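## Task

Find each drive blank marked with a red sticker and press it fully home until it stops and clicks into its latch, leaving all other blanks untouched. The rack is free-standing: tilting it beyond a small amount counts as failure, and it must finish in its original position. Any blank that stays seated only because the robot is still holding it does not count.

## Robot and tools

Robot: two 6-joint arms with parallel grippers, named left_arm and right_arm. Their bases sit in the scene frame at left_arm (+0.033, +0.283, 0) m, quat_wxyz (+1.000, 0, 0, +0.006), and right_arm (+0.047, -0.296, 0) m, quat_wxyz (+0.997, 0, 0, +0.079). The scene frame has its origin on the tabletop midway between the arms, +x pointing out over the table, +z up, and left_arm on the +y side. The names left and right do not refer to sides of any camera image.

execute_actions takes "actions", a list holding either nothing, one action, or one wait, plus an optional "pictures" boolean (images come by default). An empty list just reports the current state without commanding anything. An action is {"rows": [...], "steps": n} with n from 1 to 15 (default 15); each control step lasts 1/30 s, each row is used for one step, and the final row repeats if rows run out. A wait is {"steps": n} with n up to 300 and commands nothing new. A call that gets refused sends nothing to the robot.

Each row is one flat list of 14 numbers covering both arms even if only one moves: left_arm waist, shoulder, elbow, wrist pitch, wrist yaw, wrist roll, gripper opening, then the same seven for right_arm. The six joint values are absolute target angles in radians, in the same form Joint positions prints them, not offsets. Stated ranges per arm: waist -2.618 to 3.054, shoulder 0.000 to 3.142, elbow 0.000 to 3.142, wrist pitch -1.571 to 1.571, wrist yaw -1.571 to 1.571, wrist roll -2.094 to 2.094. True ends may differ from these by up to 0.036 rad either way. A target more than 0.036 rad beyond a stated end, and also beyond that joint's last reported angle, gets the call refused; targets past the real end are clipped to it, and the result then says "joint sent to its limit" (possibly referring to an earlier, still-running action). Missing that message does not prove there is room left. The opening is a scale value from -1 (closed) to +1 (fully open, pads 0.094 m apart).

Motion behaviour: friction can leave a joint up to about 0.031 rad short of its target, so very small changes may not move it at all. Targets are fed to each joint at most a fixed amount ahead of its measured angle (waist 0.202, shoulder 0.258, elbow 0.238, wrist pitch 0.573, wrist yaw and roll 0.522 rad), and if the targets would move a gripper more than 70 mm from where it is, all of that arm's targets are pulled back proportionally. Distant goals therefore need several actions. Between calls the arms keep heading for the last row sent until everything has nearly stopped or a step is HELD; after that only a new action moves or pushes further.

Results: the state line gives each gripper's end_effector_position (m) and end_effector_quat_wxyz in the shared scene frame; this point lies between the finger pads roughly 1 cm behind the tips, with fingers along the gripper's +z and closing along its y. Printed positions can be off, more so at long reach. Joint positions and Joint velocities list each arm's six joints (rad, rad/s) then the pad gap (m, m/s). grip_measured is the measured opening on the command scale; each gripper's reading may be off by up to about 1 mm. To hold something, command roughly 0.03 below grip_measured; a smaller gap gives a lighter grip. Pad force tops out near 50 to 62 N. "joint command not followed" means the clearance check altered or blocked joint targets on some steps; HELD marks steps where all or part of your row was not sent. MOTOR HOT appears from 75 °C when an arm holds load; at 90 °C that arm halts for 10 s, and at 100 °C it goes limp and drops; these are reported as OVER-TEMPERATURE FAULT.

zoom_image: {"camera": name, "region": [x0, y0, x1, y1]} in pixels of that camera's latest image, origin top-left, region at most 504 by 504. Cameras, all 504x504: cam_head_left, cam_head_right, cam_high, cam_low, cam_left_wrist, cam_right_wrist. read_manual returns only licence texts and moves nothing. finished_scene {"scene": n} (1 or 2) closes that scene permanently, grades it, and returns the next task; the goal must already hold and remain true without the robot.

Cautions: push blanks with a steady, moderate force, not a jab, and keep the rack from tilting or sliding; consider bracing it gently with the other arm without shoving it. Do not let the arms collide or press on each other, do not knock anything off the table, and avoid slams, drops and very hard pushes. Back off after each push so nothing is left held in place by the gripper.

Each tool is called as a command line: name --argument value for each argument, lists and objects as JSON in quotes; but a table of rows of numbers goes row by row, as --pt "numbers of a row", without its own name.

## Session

execute_actions --actions '[]'

Scene clock: 0.00 s of 4500.00 s.
left_arm: end_effector_position=(+0.1097, -0.0474, +0.1463) grip_measured=+1.000 end_effector_quat_wxyz=(+0.187, +0.874, +0.067, +0.444) | right_arm: end_effector_position=(+0.4675, -0.3269, +0.1512) grip_measured=+1.000 end_effector_quat_wxyz=(+0.123, +0.594, +0.795, -0.011)
Joint positions: left_arm=[-1.796  1.628  1.123 -0.895 -0.997  1.298  0.094] | right_arm=[-0.164  1.984  1.884 -1.284  0.162  1.261  0.094]
Joint velocities: left_arm=[-0.007 -0.017 -0.002 -0.051 -0.037  0.007  0.   ] | right_arm=[ 0.002  0.002  0.012 -0.066 -0.081 -0.037  0.   ]

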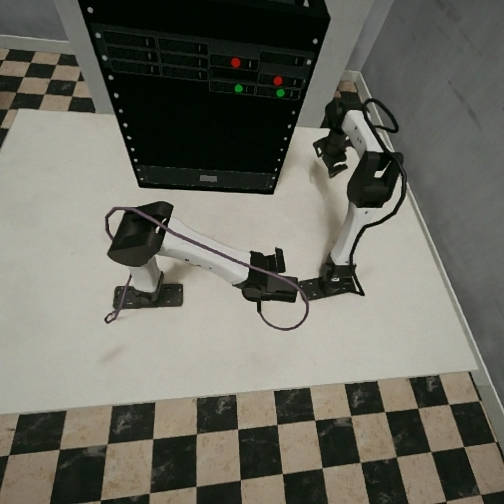

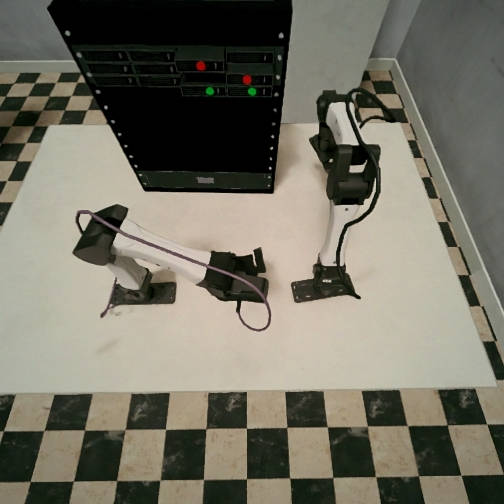

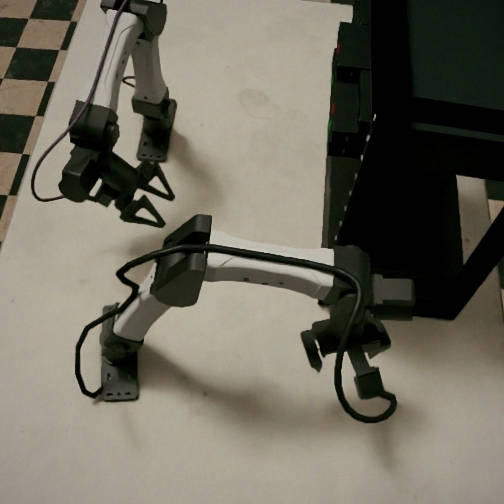

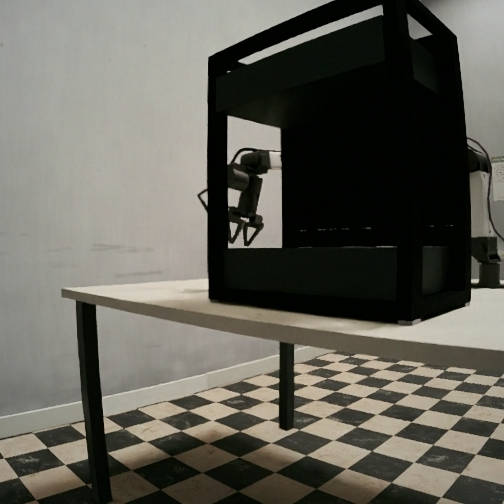

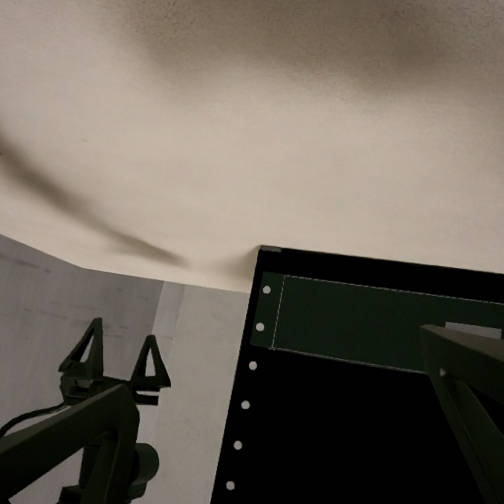

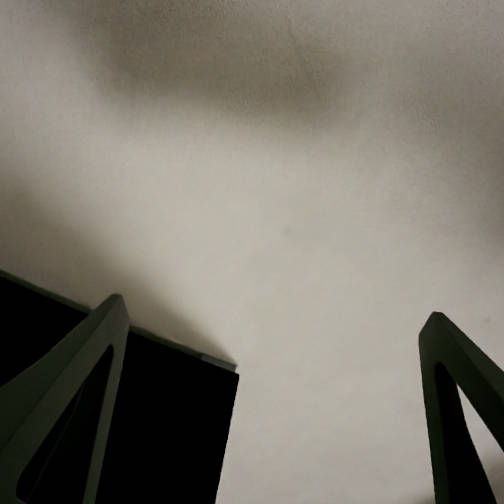

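zoom_image --camera "cam_head_left" --region '[90, 20, 330, 120]'

execute_actions --actions '[{"rows":[[-1.796,1.628,1.123,-0.895,-0.997,1.298,1,-0.4,1.984,1.884,-1.284,0.1,1.0,0.5],[-1.796,1.628,1.123,-0.895,-0.997,1.298,1,-0.45,1.9,1.884,-1.2,0,0.5,0],[-1.796,1.628,1.123,-0.895,-0.997,1.298,1,-0.45,1.7,1.8,-1.1,0,0,-0.5],[-1.796,1.628,1.123,-0.895,-0.997,1.298,1,-0.45,1.45,1.65,-1.0,0,-0.5,-1],[-1.796,1.628,1.123,-0.895,-0.997,1.298,1,-0.45,1.2,1.45,-0.9,0,-1,-1],[-1.796,1.628,1.123,-0.895,-0.997,1.298,1,-0.45,0.9,1.25,-0.8,0,-1.58,-1],[-1.796,1.628,1.123,-0.895,-0.997,1.298,1,-0.45,0.6,1.02,-0.43,0,-1.58,-1]],"steps":15}]' --pictures false

execute_actions --actions '[{"steps":40}]' --pictures false

Region (90, 20, 330, 120) of cam_head_left's 504x504 image, scaled by 2.100, with more detail than that image has; it fills the top 210 rows of this view, and the rest is white.

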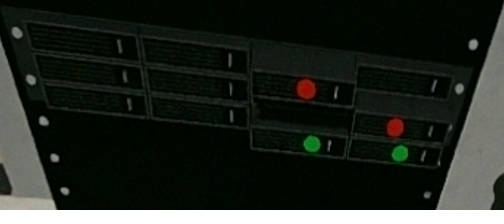

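Scene clock: 13.27 s of 4500.00 s.
left_arm: end_effector_position=(+0.1097, -0.0474, +0.1463) grip_measured=+1.000 end_effector_quat_wxyz=(+0.187, +0.874, +0.067, +0.444) | right_arm: end_effector_position=(+0.3660, -0.3978, +0.2921) grip_measured=-0.987 end_effector_quat_wxyz=(+0.504, +0.097, +0.852, -0.104)
Joint positions: left_arm=[-1.796  1.628  1.123 -0.895 -0.997  1.298  0.094] | right_arm=[-0.456  0.997  1.049 -0.543  0.018 -0.081  0.001]
Joint velocities: left_arm=[-0.007 -0.002 -0.002 -0.007 -0.007  0.007  0.   ] | right_arm=[-0.007 -2.23  -0.466  0.168 -0.037 -2.615 -0.001]
Steps of this call (steps 1 to 90: nothing new was sent; then 9.77 s passed at rest; steps 91 to 105: all 15 steps of this action). Readings (joint positions):
91: left_arm=[-1.796 1.628 1.123 -0.895 -0.997 1.298] | right_arm=[-0.180 1.984 1.884 -1.284 0.147 1.226]
92: left_arm=[-1.796 1.628 1.123 -0.895 -0.997 1.298] | right_arm=[-0.211 1.980 1.884 -1.277 0.117 1.144]
94: left_arm=[-1.796 1.628 1.123 -0.895 -0.997 1.298] | right_arm=[-0.306 1.924 1.825 -1.199 0.082 0.996]
98: left_arm=[-1.796 1.628 1.123 -0.895 -0.997 1.298] | right_arm=[-0.479 1.618 1.489 -0.874 0.055 0.605]
105: the state above

Scene clock: 14.60 s of 4500.00 s.
left_arm: end_effector_position=(+0.1097, -0.0474, +0.1463) grip_measured=+1.000 end_effector_quat_wxyz=(+0.187, +0.874, +0.067, +0.444) | right_arm: end_effector_position=(+0.2732, -0.3676, +0.4299) grip_measured=-0.988 end_effector_quat_wxyz=(+0.425, -0.410, +0.560, -0.581)
Joint positions: left_arm=[-1.796  1.628  1.123 -0.895 -0.997  1.298  0.094] | right_arm=[-0.456  0.579  1.041 -0.424  0.008 -1.572  0.001]
Joint velocities: left_arm=[-0.007 -0.012 -0.002  0.051  0.037  0.007  0.   ] | right_arm=[-0.007  0.012  0.012 -0.037  0.007  0.007 -0.   ]
Steps of this call (steps 1 to 40: the robot went on to your last target). Readings (joint positions):
1: left_arm=[-1.796 1.628 1.123 -0.895 -0.997 1.298] | right_arm=[-0.456 0.921 1.041 -0.534 0.016 -0.166]
2: left_arm=[-1.796 1.628 1.123 -0.895 -0.997 1.298] | right_arm=[-0.456 0.849 1.041 -0.519 0.015 -0.247]
4: left_arm=[-1.796 1.628 1.123 -0.895 -0.997 1.298] | right_arm=[-0.456 0.708 1.041 -0.482 0.013 -0.427]
8: left_arm=[-1.796 1.628 1.123 -0.895 -0.997 1.298] | right_arm=[-0.456 0.567 1.041 -0.422 0.009 -0.821]
40: the state above

execute_actions --actions '[{"rows":[[-1.796,1.628,1.123,-0.895,-0.997,1.298,1,0.43,0.6,1.04,-0.43,0,-1.58,-1]],"steps":15}]' --pictures false

execute_actions --actions '[{"steps":12}]'

Scene clock: 22.97 s of 4500.00 s.
left_arm: end_effector_position=(+0.1097, -0.0474, +0.1463) grip_measured=+1.000 end_effector_quat_wxyz=(+0.187, +0.874, +0.067, +0.444) | right_arm: end_effector_position=(+0.2451, -0.1661, +0.4299) grip_measured=-0.988 end_effector_quat_wxyz=(+0.634, -0.611, +0.328, -0.342)
Joint positions: left_arm=[-1.796  1.628  1.123 -0.895 -0.997  1.298  0.094] | right_arm=[ 0.421  0.579  1.041 -0.424 -0.004 -1.573  0.001]
Joint velocities: left_arm=[-0.002  0.012 -0.007  0.051  0.007 -0.081  0.   ] | right_arm=[ 0.046  0.027  0.002  0.037  0.051 -0.037  0.   ]
Steps of this call (steps 1 to 15: the robot went on to your last target; steps 16 to 90: nothing new was sent; then 4.87 s passed at rest; steps 91 to 105: all 15 steps of this action). Readings (joint positions):
91: left_arm=[-1.796 1.628 1.123 -0.895 -0.997 1.298] | right_arm=[-0.422 0.579 1.041 -0.424 0.020 -1.573]
92: left_arm=[-1.796 1.628 1.123 -0.895 -0.997 1.298] | right_arm=[-0.348 0.579 1.041 -0.424 0.020 -1.573]
94: left_arm=[-1.796 1.628 1.123 -0.895 -0.997 1.298] | right_arm=[-0.198 0.579 1.041 -0.424 0.014 -1.573]
98: left_arm=[-1.796 1.628 1.123 -0.895 -0.997 1.298] | right_arm=[0.100 0.579 1.041 -0.424 0.008 -1.573]
105: the state above

Scene clock: 23.37 s of 4500.00 s.
left_arm: end_effector_position=(+0.1097, -0.0474, +0.1463) grip_measured=+1.000 end_effector_quat_wxyz=(+0.187, +0.874, +0.067, +0.444) | right_arm: end_effector_position=(+0.2450, -0.1660, +0.4299) grip_measured=-0.988 end_effector_quat_wxyz=(+0.634, -0.611, +0.328, -0.342)
Joint positions: left_arm=[-1.796  1.628  1.123 -0.895 -0.997  1.298  0.094] | right_arm=[ 0.421  0.579  1.041 -0.424 -0.004 -1.573  0.001]
Joint velocities: left_arm=[ 0.007 -0.012  0.012  0.051 -0.022  0.11   0.   ] | right_arm=[ 0.002  0.007  0.017 -0.037 -0.095 -0.037 -0.   ]
Steps of this call (steps 1 to 12: the robot went on to your last target). Readings (joint positions):
1: left_arm=[-1.796 1.628 1.123 -0.895 -0.997 1.298] | right_arm=[0.421 0.579 1.041 -0.424 -0.004 -1.573]
2: left_arm=[-1.796 1.628 1.123 -0.895 -0.997 1.298] | right_arm=[0.421 0.579 1.041 -0.424 -0.004 -1.573]
4: left_arm=[-1.796 1.628 1.123 -0.895 -0.997 1.298] | right_arm=[0.421 0.579 1.041 -0.424 -0.004 -1.573]
8: left_arm=[-1.796 1.628 1.123 -0.895 -0.997 1.298] | right_arm=[0.421 0.579 1.041 -0.424 -0.004 -1.573]
12: the state above

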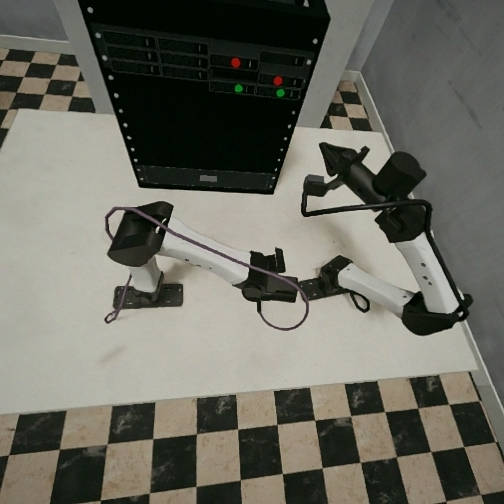

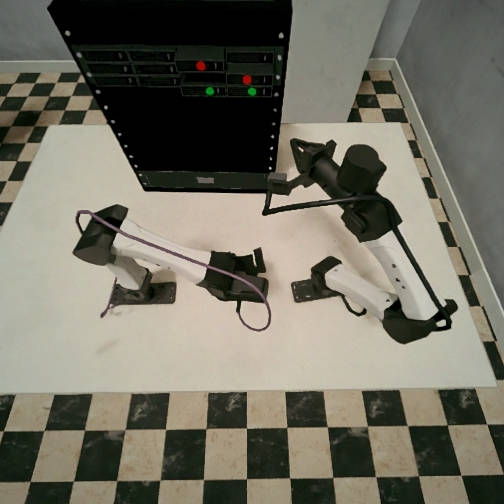

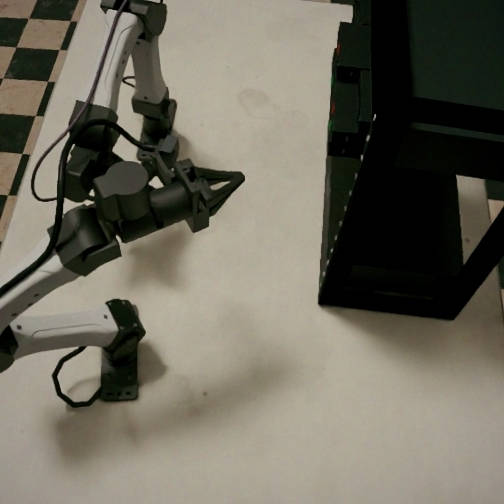

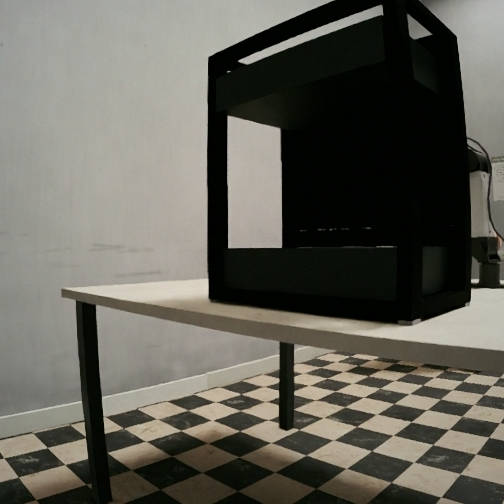

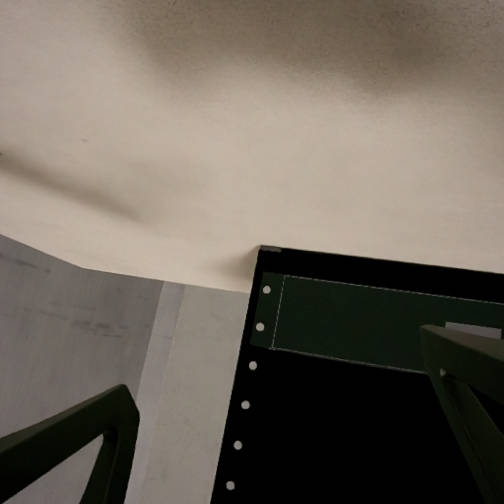

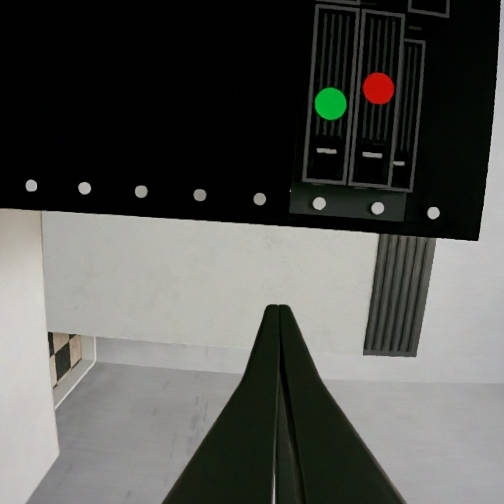

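execute_actions --actions '[{"rows":[[-1.796,1.628,1.123,-0.895,-0.997,1.298,1,0.5,0.75,1.3,-0.5,0.15,-1.58,-1],[-1.796,1.628,1.123,-0.895,-0.997,1.298,1,0.55,0.85,1.4,-0.5,0.25,-1.58,-1],[-1.796,1.628,1.123,-0.895,-0.997,1.298,1,0.6,0.95,1.5,-0.5,0.35,-1.58,-1],[-1.796,1.628,1.123,-0.895,-0.997,1.298,1,0.65,1.05,1.56,-0.47,0.45,-1.58,-1],[-1.796,1.628,1.123,-0.895,-0.997,1.298,1,0.7,1.12,1.6,-0.45,0.53,-1.58,-1],[-1.796,1.628,1.123,-0.895,-0.997,1.298,1,0.75,1.197,1.62,-0.41,0.6,-1.58,-1]],"steps":15}]' --pictures false

execute_actions --actions '[{"steps":10}]'

Scene clock: 38.60 s of 4500.00 s.
left_arm: end_effector_position=(+0.1097, -0.0474, +0.1463) grip_measured=+1.000 end_effector_quat_wxyz=(+0.187, +0.874, +0.067, +0.444) | right_arm: end_effector_position=(+0.3372, -0.0747, +0.5015) grip_measured=-0.988 end_effector_quat_wxyz=(+0.566, -0.593, +0.405, -0.405)
Joint positions: left_arm=[-1.796  1.628  1.123 -0.895 -0.997  1.298  0.094] | right_arm=[ 0.742  1.221  1.606 -0.42   0.549 -1.575  0.001]
Joint velocities: left_arm=[ 0.007  0.002  0.002 -0.037 -0.007 -0.081  0.   ] | right_arm=[ 0.007 -0.105  0.002  0.168  0.344 -0.007 -0.   ]
Steps of this call (steps 1 to 15: the robot went on to your last target; steps 16 to 90: nothing new was sent; then 11.73 s passed at rest; steps 91 to 105: all 15 steps of this action). Readings (joint positions):
91: left_arm=[-1.796 1.628 1.123 -0.895 -0.997 1.298] | right_arm=[0.435 0.600 1.077 -0.463 0.020 -1.574]
92: left_arm=[-1.796 1.628 1.123 -0.895 -0.997 1.298] | right_arm=[0.469 0.656 1.150 -0.495 0.061 -1.575]
94: left_arm=[-1.796 1.628 1.123 -0.895 -0.997 1.298] | right_arm=[0.563 0.809 1.326 -0.491 0.177 -1.575]
98: left_arm=[-1.796 1.628 1.123 -0.895 -0.997 1.298] | right_arm=[0.724 1.105 1.595 -0.405 0.409 -1.575]
105: the state above

Scene clock: 38.93 s of 4500.00 s.
left_arm: end_effector_position=(+0.1097, -0.0474, +0.1463) grip_measured=+1.000 end_effector_quat_wxyz=(+0.187, +0.874, +0.067, +0.444) | right_arm: end_effector_position=(+0.3381, -0.0823, +0.5039) grip_measured=-0.988 end_effector_quat_wxyz=(+0.561, -0.582, +0.415, -0.417)
Joint positions: left_arm=[-1.796  1.628  1.123 -0.895 -0.997  1.298  0.094] | right_arm=[ 0.742  1.216  1.606 -0.417  0.587 -1.575  0.001]
Joint velocities: left_arm=[ 0.002 -0.007 -0.012 -0.022  0.022 -0.051  0.   ] | right_arm=[-0.017  0.007 -0.007 -0.022  0.037  0.022  0.   ]
Steps of this call (steps 1 to 10: the robot went on to your last target). Readings (joint positions):
1: left_arm=[-1.796 1.628 1.123 -0.895 -0.997 1.298] | right_arm=[0.742 1.218 1.606 -0.418 0.558 -1.575]
2: left_arm=[-1.796 1.628 1.123 -0.895 -0.997 1.298] | right_arm=[0.742 1.216 1.606 -0.418 0.565 -1.575]
4: left_arm=[-1.796 1.628 1.123 -0.895 -0.997 1.298] | right_arm=[0.742 1.216 1.606 -0.417 0.575 -1.575]
8: left_arm=[-1.796 1.628 1.123 -0.895 -0.997 1.298] | right_arm=[0.742 1.216 1.606 -0.417 0.585 -1.575]
10: the state above

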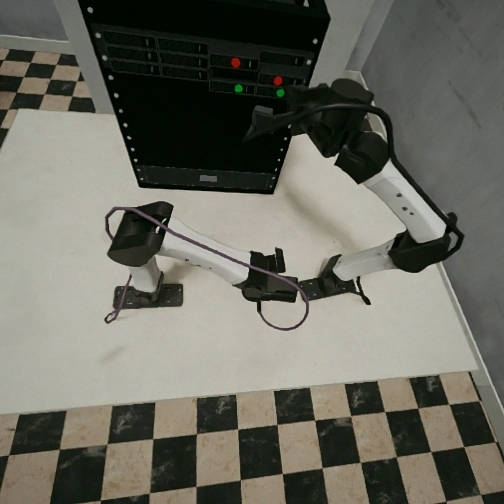

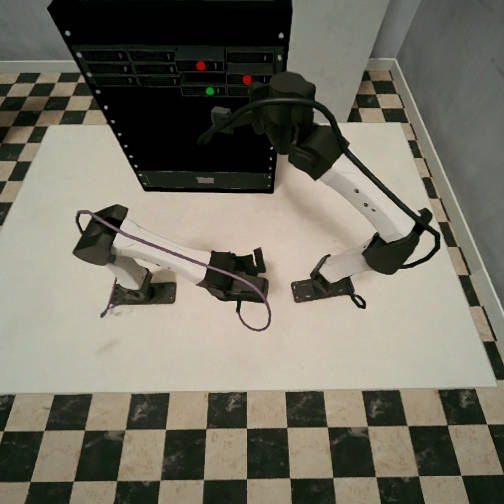

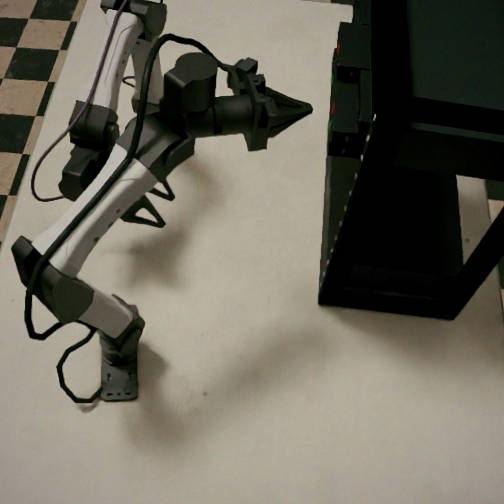

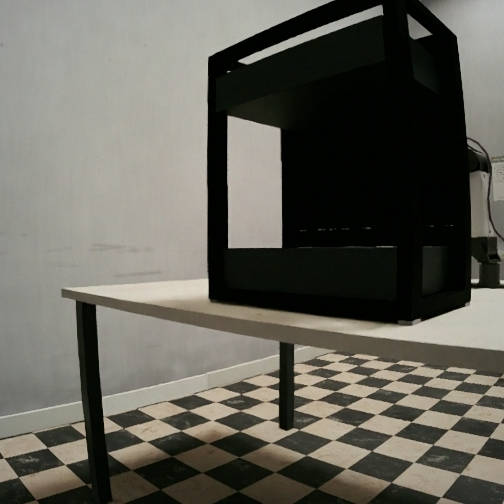

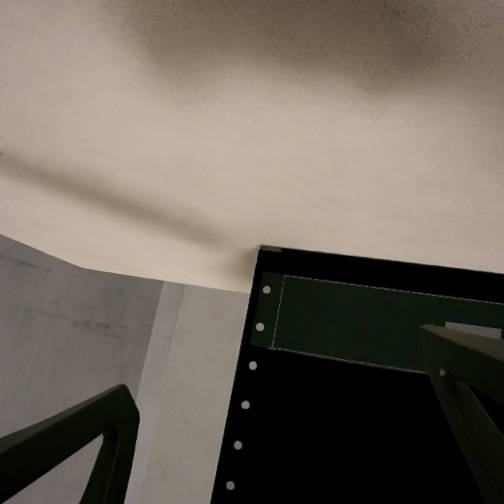

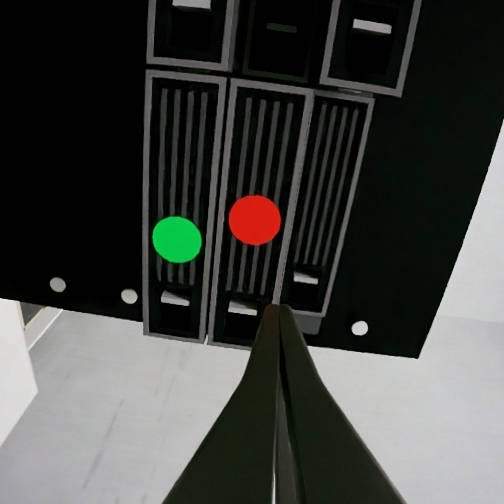

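execute_actions --actions '[{"rows":[[-1.796,1.628,1.123,-0.895,-0.997,1.298,1,0.77,1.22,1.56,-0.36,0.62,-1.58,-1],[-1.796,1.628,1.123,-0.895,-0.997,1.298,1,0.79,1.235,1.54,-0.32,0.64,-1.58,-1],[-1.796,1.628,1.123,-0.895,-0.997,1.298,1,0.808,1.26,1.532,-0.29,0.665,-1.58,-1]],"steps":15}]'

Scene clock: 48.50 s of 4500.00 s.
left_arm: end_effector_position=(+0.1097, -0.0474, +0.1463) grip_measured=+1.000 end_effector_quat_wxyz=(+0.187, +0.874, +0.067, +0.444) | right_arm: end_effector_position=(+0.3405, -0.0595, +0.4935) grip_measured=-0.988 end_effector_quat_wxyz=(+0.568, -0.573, +0.417, -0.419)
Joint positions: left_arm=[-1.796  1.628  1.123 -0.895 -0.997  1.298  0.094] | right_arm=[ 0.801  1.248  1.551 -0.307  0.652 -1.575  0.001]
Joint velocities: left_arm=[ 0.002 -0.022  0.007 -0.022 -0.11   0.007  0.   ] | right_arm=[ 0.002  0.012  0.012  0.022  0.066 -0.007  0.001]
Steps of this call (steps 1 to 30: the robot went on to your last target; steps 31 to 90: nothing new was sent; then 6.07 s passed at rest; steps 91 to 105: all 15 steps of this action). Readings (joint positions):
91: left_arm=[-1.796 1.628 1.123 -0.895 -0.997 1.298] | right_arm=[0.745 1.216 1.602 -0.409 0.596 -1.575]
92: left_arm=[-1.796 1.628 1.123 -0.895 -0.997 1.298] | right_arm=[0.754 1.216 1.593 -0.392 0.604 -1.575]
94: left_arm=[-1.796 1.628 1.123 -0.895 -0.997 1.298] | right_arm=[0.782 1.220 1.572 -0.356 0.623 -1.575]
98: left_arm=[-1.796 1.628 1.123 -0.895 -0.997 1.298] | right_arm=[0.801 1.243 1.554 -0.326 0.639 -1.575]
105: the state above

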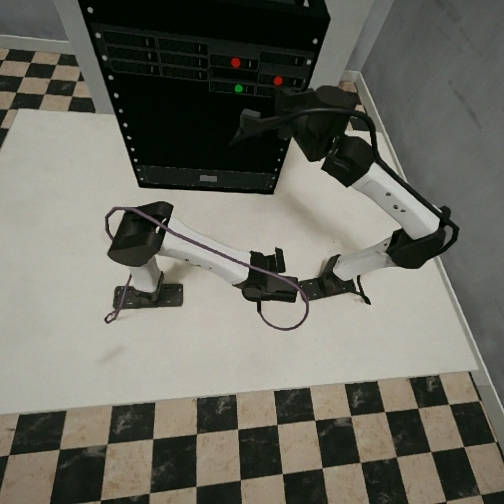

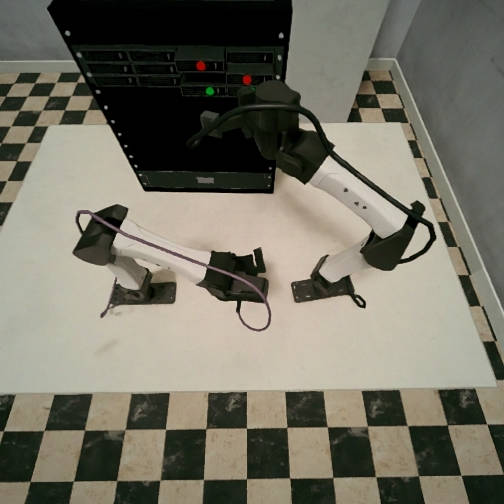

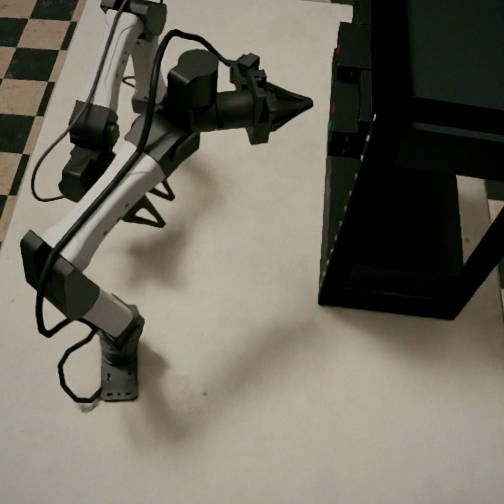

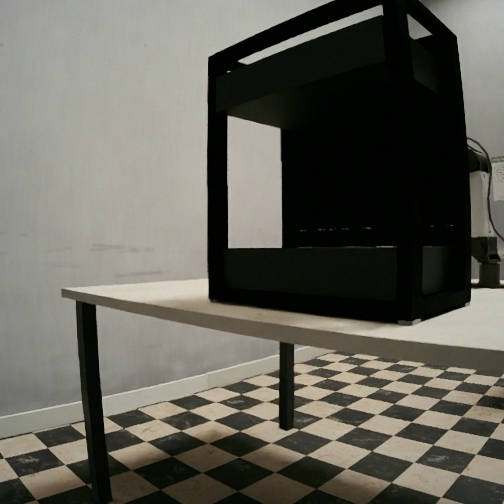

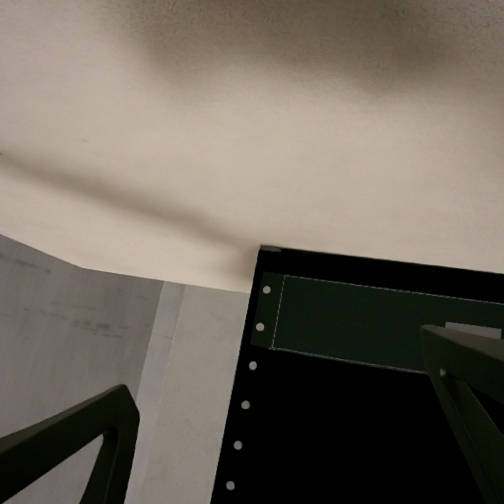

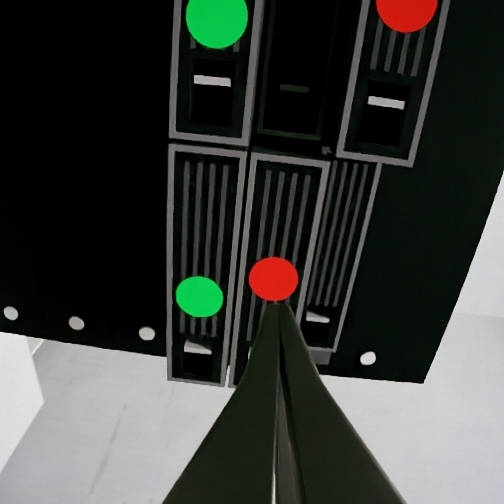

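execute_actions --actions '[{"rows":[[-1.796,1.628,1.123,-0.895,-0.997,1.298,1,0.78,1.27,1.585,-0.3,0.63,-1.58,-1],[-1.796,1.628,1.123,-0.895,-0.997,1.298,1,0.77,1.283,1.595,-0.296,0.62,-1.58,-1],[-1.796,1.628,1.123,-0.895,-0.997,1.298,1,0.76,1.296,1.605,-0.292,0.61,-1.58,-1],[-1.796,1.628,1.123,-0.895,-0.997,1.298,1,0.75,1.309,1.614,-0.288,0.6,-1.58,-1],[-1.796,1.628,1.123,-0.895,-0.997,1.298,1,0.74,1.322,1.623,-0.284,0.59,-1.58,-1],[-1.796,1.628,1.123,-0.895,-0.997,1.298,1,0.73,1.335,1.632,-0.28,0.58,-1.58,-1],[-1.796,1.628,1.123,-0.895,-0.997,1.298,1,0.72,1.348,1.641,-0.276,0.57,-1.58,-1],[-1.796,1.628,1.123,-0.895,-0.997,1.298,1,0.71,1.361,1.65,-0.272,0.56,-1.58,-1],[-1.796,1.628,1.123,-0.895,-0.997,1.298,1,0.7,1.375,1.66,-0.268,0.55,-1.58,-1],[-1.796,1.628,1.123,-0.895,-0.997,1.298,1,0.69,1.39,1.67,-0.265,0.545,-1.58,-1],[-1.796,1.628,1.123,-0.895,-0.997,1.298,1,0.68,1.405,1.68,-0.262,0.535,-1.58,-1]],"steps":15}]'

Scene clock: 56.83 s of 4500.00 s.
left_arm: end_effector_position=(+0.1097, -0.0474, +0.1463) grip_measured=+1.000 end_effector_quat_wxyz=(+0.187, +0.874, +0.067, +0.444) | right_arm: end_effector_position=(+0.3798, -0.0501, +0.5014) grip_measured=-0.988 end_effector_quat_wxyz=(+0.572, -0.567, +0.418, -0.421)
Joint positions: left_arm=[-1.796  1.628  1.123 -0.895 -0.997  1.298  0.094] | right_arm=[ 0.7    1.367  1.655 -0.279  0.557 -1.575  0.001]
Joint velocities: left_arm=[-0.012 -0.007 -0.012  0.037 -0.051 -0.022  0.   ] | right_arm=[-0.027  0.002  0.042 -0.022 -0.139 -0.095 -0.   ]
Steps of this call (steps 1 to 15: the robot went on to your last target; steps 16 to 90: nothing new was sent; then 4.83 s passed at rest; steps 91 to 105: all 15 steps of this action). Readings (joint positions):
91: left_arm=[-1.796 1.628 1.123 -0.895 -0.997 1.298] | right_arm=[0.799 1.248 1.551 -0.300 0.653 -1.575]
92: left_arm=[-1.796 1.628 1.123 -0.895 -0.997 1.298] | right_arm=[0.794 1.249 1.554 -0.301 0.647 -1.575]
94: left_arm=[-1.796 1.628 1.123 -0.895 -0.997 1.298] | right_arm=[0.777 1.263 1.572 -0.301 0.636 -1.575]
98: left_arm=[-1.796 1.628 1.123 -0.895 -0.997 1.298] | right_arm=[0.735 1.309 1.614 -0.288 0.605 -1.575]
105: the state above

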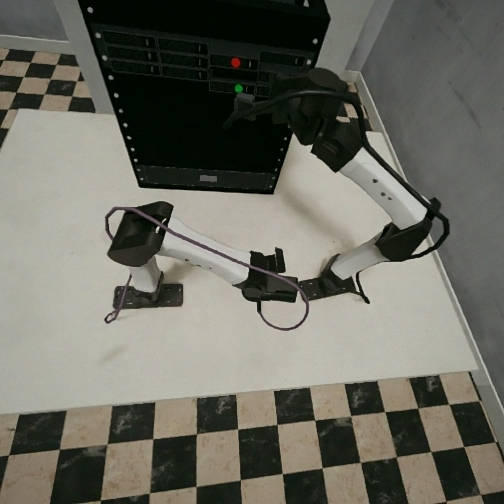

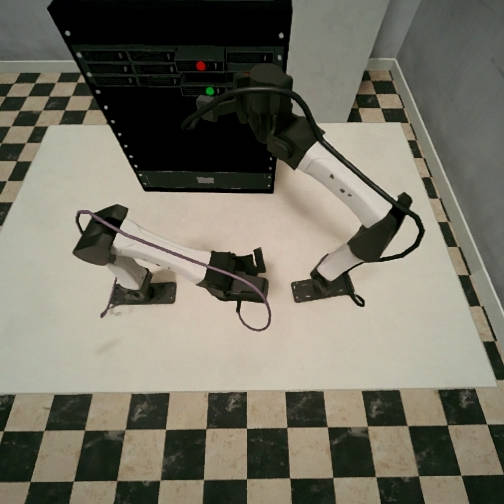

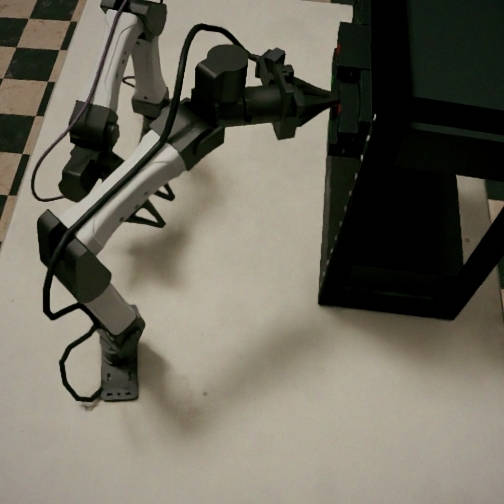

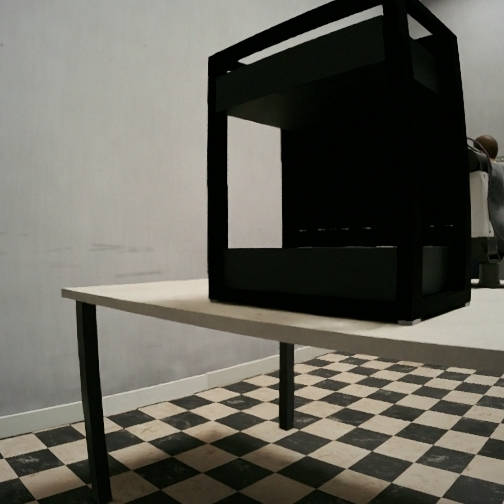

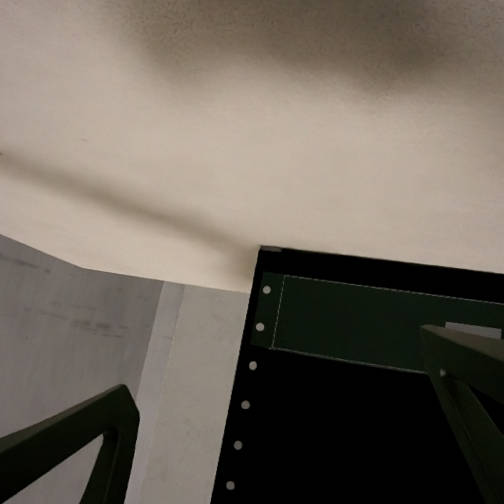

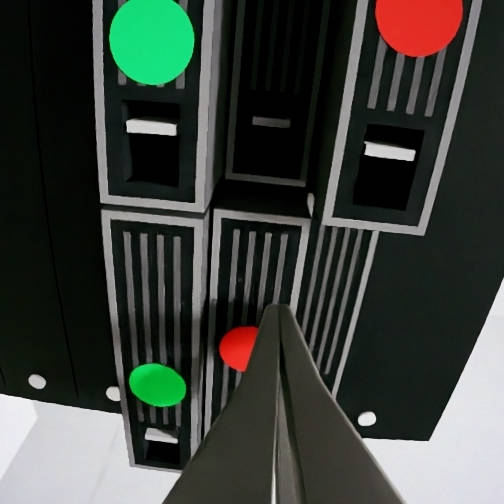

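execute_actions --actions '[{"rows":[[-1.796,1.628,1.123,-0.895,-0.997,1.298,1,0.7,1.367,1.62,-0.25,0.557,-1.58,-1],[-1.796,1.628,1.123,-0.895,-0.997,1.298,1,0.7,1.367,1.62,-0.25,0.557,-1.58,-1],[-1.796,1.628,1.123,-0.895,-0.997,1.298,1,0.7,1.367,1.62,-0.25,0.557,-1.58,-1],[-1.796,1.628,1.123,-0.895,-0.997,1.298,1,0.69,1.39,1.64,-0.25,0.545,-1.58,-1],[-1.796,1.628,1.123,-0.895,-0.997,1.298,1,0.68,1.405,1.655,-0.25,0.535,-1.58,-1],[-1.796,1.628,1.123,-0.895,-0.997,1.298,1,0.672,1.42,1.667,-0.248,0.527,-1.58,-1],[-1.796,1.628,1.123,-0.895,-0.997,1.298,1,0.664,1.435,1.679,-0.246,0.519,-1.58,-1],[-1.796,1.628,1.123,-0.895,-0.997,1.298,1,0.656,1.45,1.691,-0.244,0.511,-1.58,-1],[-1.796,1.628,1.123,-0.895,-0.997,1.298,1,0.648,1.465,1.703,-0.242,0.503,-1.58,-1],[-1.796,1.628,1.123,-0.895,-0.997,1.298,1,0.64,1.48,1.715,-0.24,0.496,-1.58,-1],[-1.796,1.628,1.123,-0.895,-0.997,1.298,1,0.63,1.495,1.727,-0.238,0.49,-1.58,-1],[-1.796,1.628,1.123,-0.895,-0.997,1.298,1,0.62,1.51,1.74,-0.236,0.485,-1.58,-1]],"steps":15}]'

Scene clock: 67.23 s of 4500.00 s.
left_arm: end_effector_position=(+0.1097, -0.0474, +0.1463) grip_measured=+1.000 end_effector_quat_wxyz=(+0.187, +0.874, +0.067, +0.444) | right_arm: end_effector_position=(+0.4065, -0.0404, +0.5032) grip_measured=-0.988 end_effector_quat_wxyz=(+0.577, -0.564, +0.415, -0.420)
Joint positions: left_arm=[-1.796  1.628  1.123 -0.895 -0.997  1.298  0.094] | right_arm=[ 0.648  1.452  1.721 -0.249  0.498 -1.575  0.001]
Joint velocities: left_arm=[-0.012 -0.007 -0.017  0.022  0.007 -0.022  0.   ] | right_arm=[ 0.007  0.002 -0.002 -0.11  -0.066 -0.022 -0.   ]
Steps of this call (steps 1 to 30: the robot went on to your last target; steps 31 to 90: nothing new was sent; then 6.90 s passed at rest; steps 91 to 105: all 15 steps of this action). Readings (joint positions):
91: left_arm=[-1.796 1.628 1.123 -0.895 -0.997 1.298] | right_arm=[0.697 1.367 1.657 -0.278 0.541 -1.575]
92: left_arm=[-1.796 1.628 1.123 -0.895 -0.997 1.298] | right_arm=[0.697 1.367 1.655 -0.276 0.541 -1.575]
94: left_arm=[-1.796 1.628 1.123 -0.895 -0.997 1.298] | right_arm=[0.698 1.367 1.652 -0.271 0.543 -1.575]
98: left_arm=[-1.796 1.628 1.123 -0.895 -0.997 1.298] | right_arm=[0.691 1.377 1.659 -0.267 0.532 -1.575]
105: the state above

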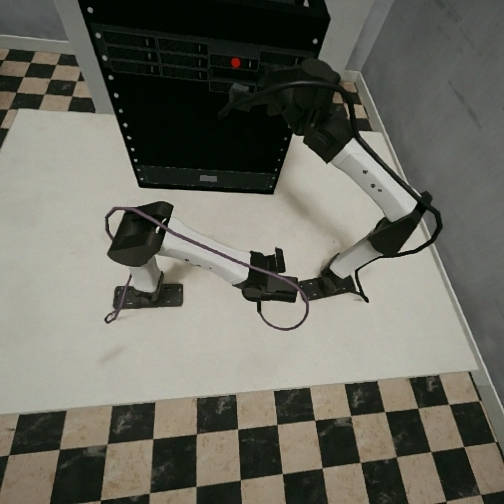

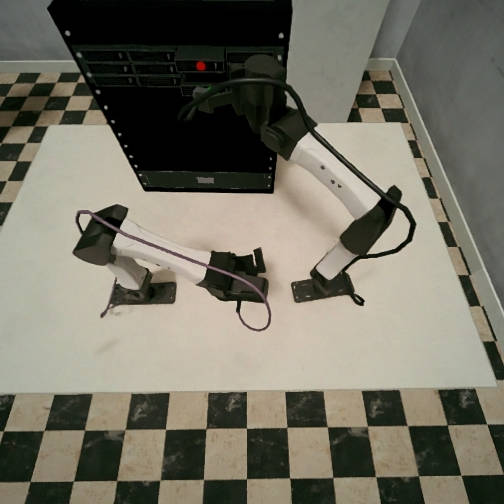

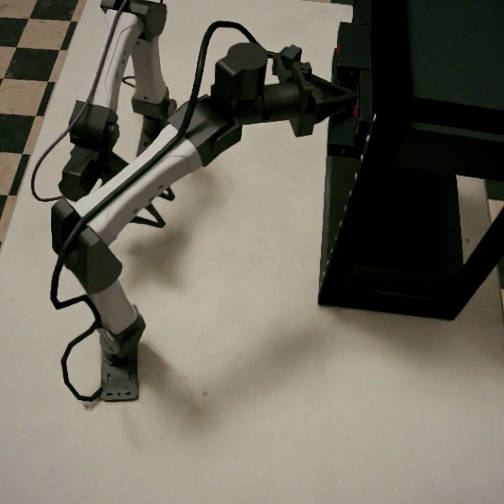

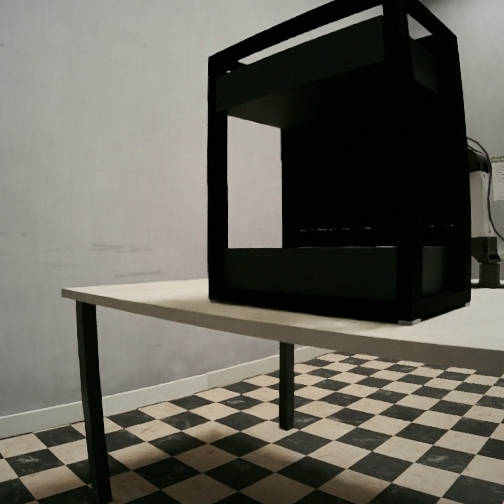

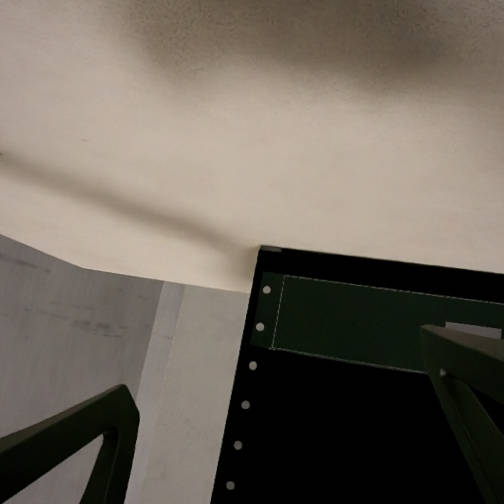

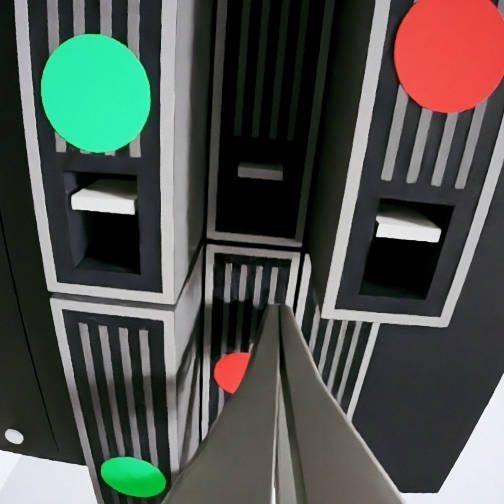

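execute_actions --actions '[{"rows":[[-1.796,1.628,1.123,-0.895,-0.997,1.298,1,0.645,1.46,1.68,-0.22,0.5,-1.58,-1],[-1.796,1.628,1.123,-0.895,-0.997,1.298,1,0.645,1.46,1.675,-0.22,0.5,-1.58,-1],[-1.796,1.628,1.123,-0.895,-0.997,1.298,1,0.645,1.46,1.675,-0.22,0.5,-1.58,-1],[-1.796,1.628,1.123,-0.895,-0.997,1.298,1,0.64,1.49,1.685,-0.22,0.5,-1.58,-1],[-1.796,1.628,1.123,-0.895,-0.997,1.298,1,0.635,1.51,1.695,-0.22,0.495,-1.58,-1],[-1.796,1.628,1.123,-0.895,-0.997,1.298,1,0.63,1.53,1.705,-0.22,0.49,-1.58,-1],[-1.796,1.628,1.123,-0.895,-0.997,1.298,1,0.625,1.55,1.715,-0.22,0.485,-1.58,-1],[-1.796,1.628,1.123,-0.895,-0.997,1.298,1,0.62,1.57,1.725,-0.22,0.48,-1.58,-1],[-1.796,1.628,1.123,-0.895,-0.997,1.298,1,0.615,1.59,1.735,-0.22,0.48,-1.58,-1]],"steps":15}]'

Scene clock: 75.80 s of 4500.00 s.
left_arm: end_effector_position=(+0.1097, -0.0474, +0.1463) grip_measured=+1.000 end_effector_quat_wxyz=(+0.187, +0.874, +0.067, +0.444) | right_arm: end_effector_position=(+0.4085, -0.0320, +0.5025) grip_measured=-0.988 end_effector_quat_wxyz=(+0.582, -0.567, +0.410, -0.415)
Joint positions: left_arm=[-1.796  1.628  1.123 -0.895 -0.997  1.298  0.094] | right_arm=[ 0.653  1.471  1.731 -0.236  0.485 -1.575  0.001]
Joint velocities: left_arm=[ 0.002  0.002 -0.022  0.037  0.007  0.051  0.   ] | right_arm=[ 0.012 -0.007 -0.032 -0.037 -0.125 -0.051 -0.001]
Steps of this call (steps 1 to 15: the robot went on to your last target; steps 16 to 90: nothing new was sent; then 5.07 s passed at rest; steps 91 to 105: all 15 steps of this action). Readings (joint positions):
91: left_arm=[-1.796 1.628 1.123 -0.895 -0.997 1.298] | right_arm=[0.647 1.452 1.721 -0.246 0.491 -1.575]
92: left_arm=[-1.796 1.628 1.123 -0.895 -0.997 1.298] | right_arm=[0.648 1.452 1.719 -0.242 0.491 -1.575]
94: left_arm=[-1.796 1.628 1.123 -0.895 -0.997 1.298] | right_arm=[0.649 1.452 1.715 -0.234 0.491 -1.575]
98: left_arm=[-1.796 1.628 1.123 -0.895 -0.997 1.298] | right_arm=[0.649 1.459 1.715 -0.230 0.490 -1.575]
105: the state above

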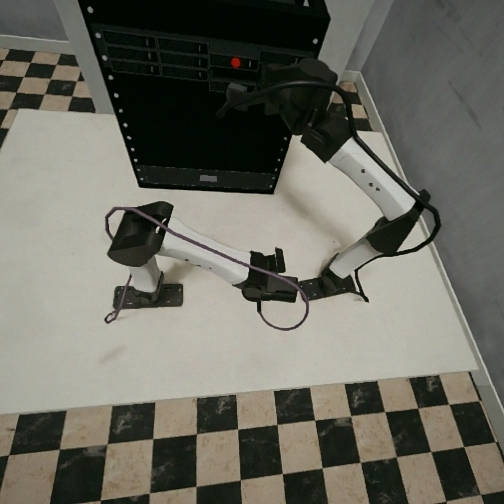

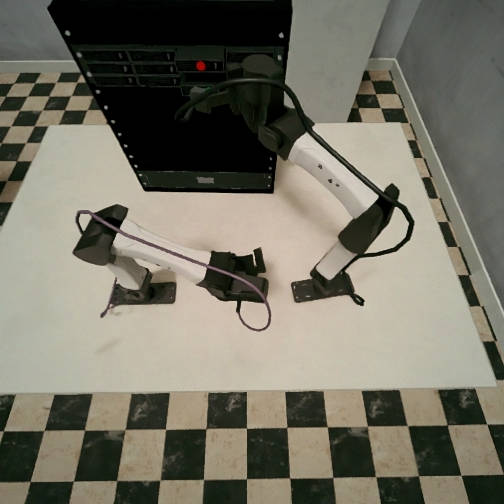

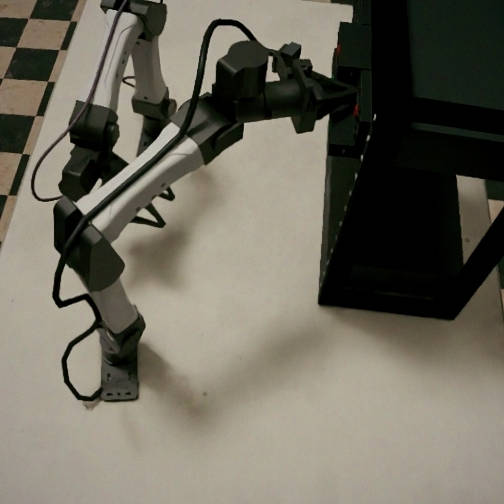

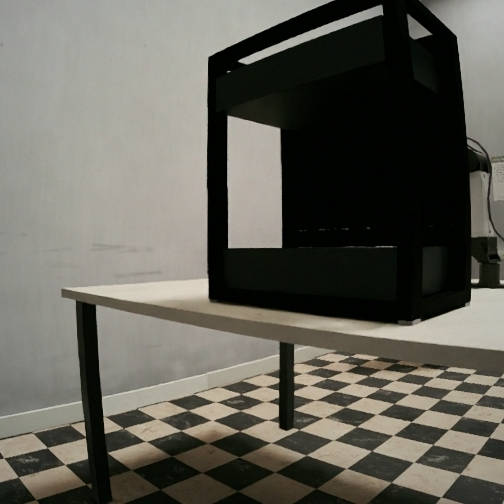

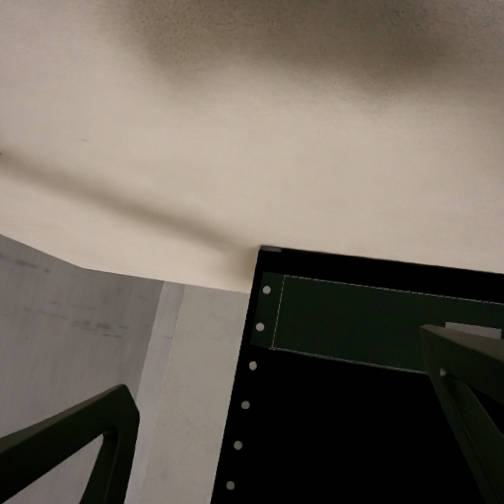

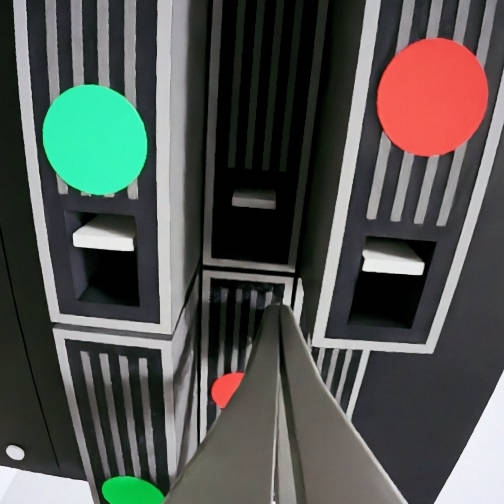

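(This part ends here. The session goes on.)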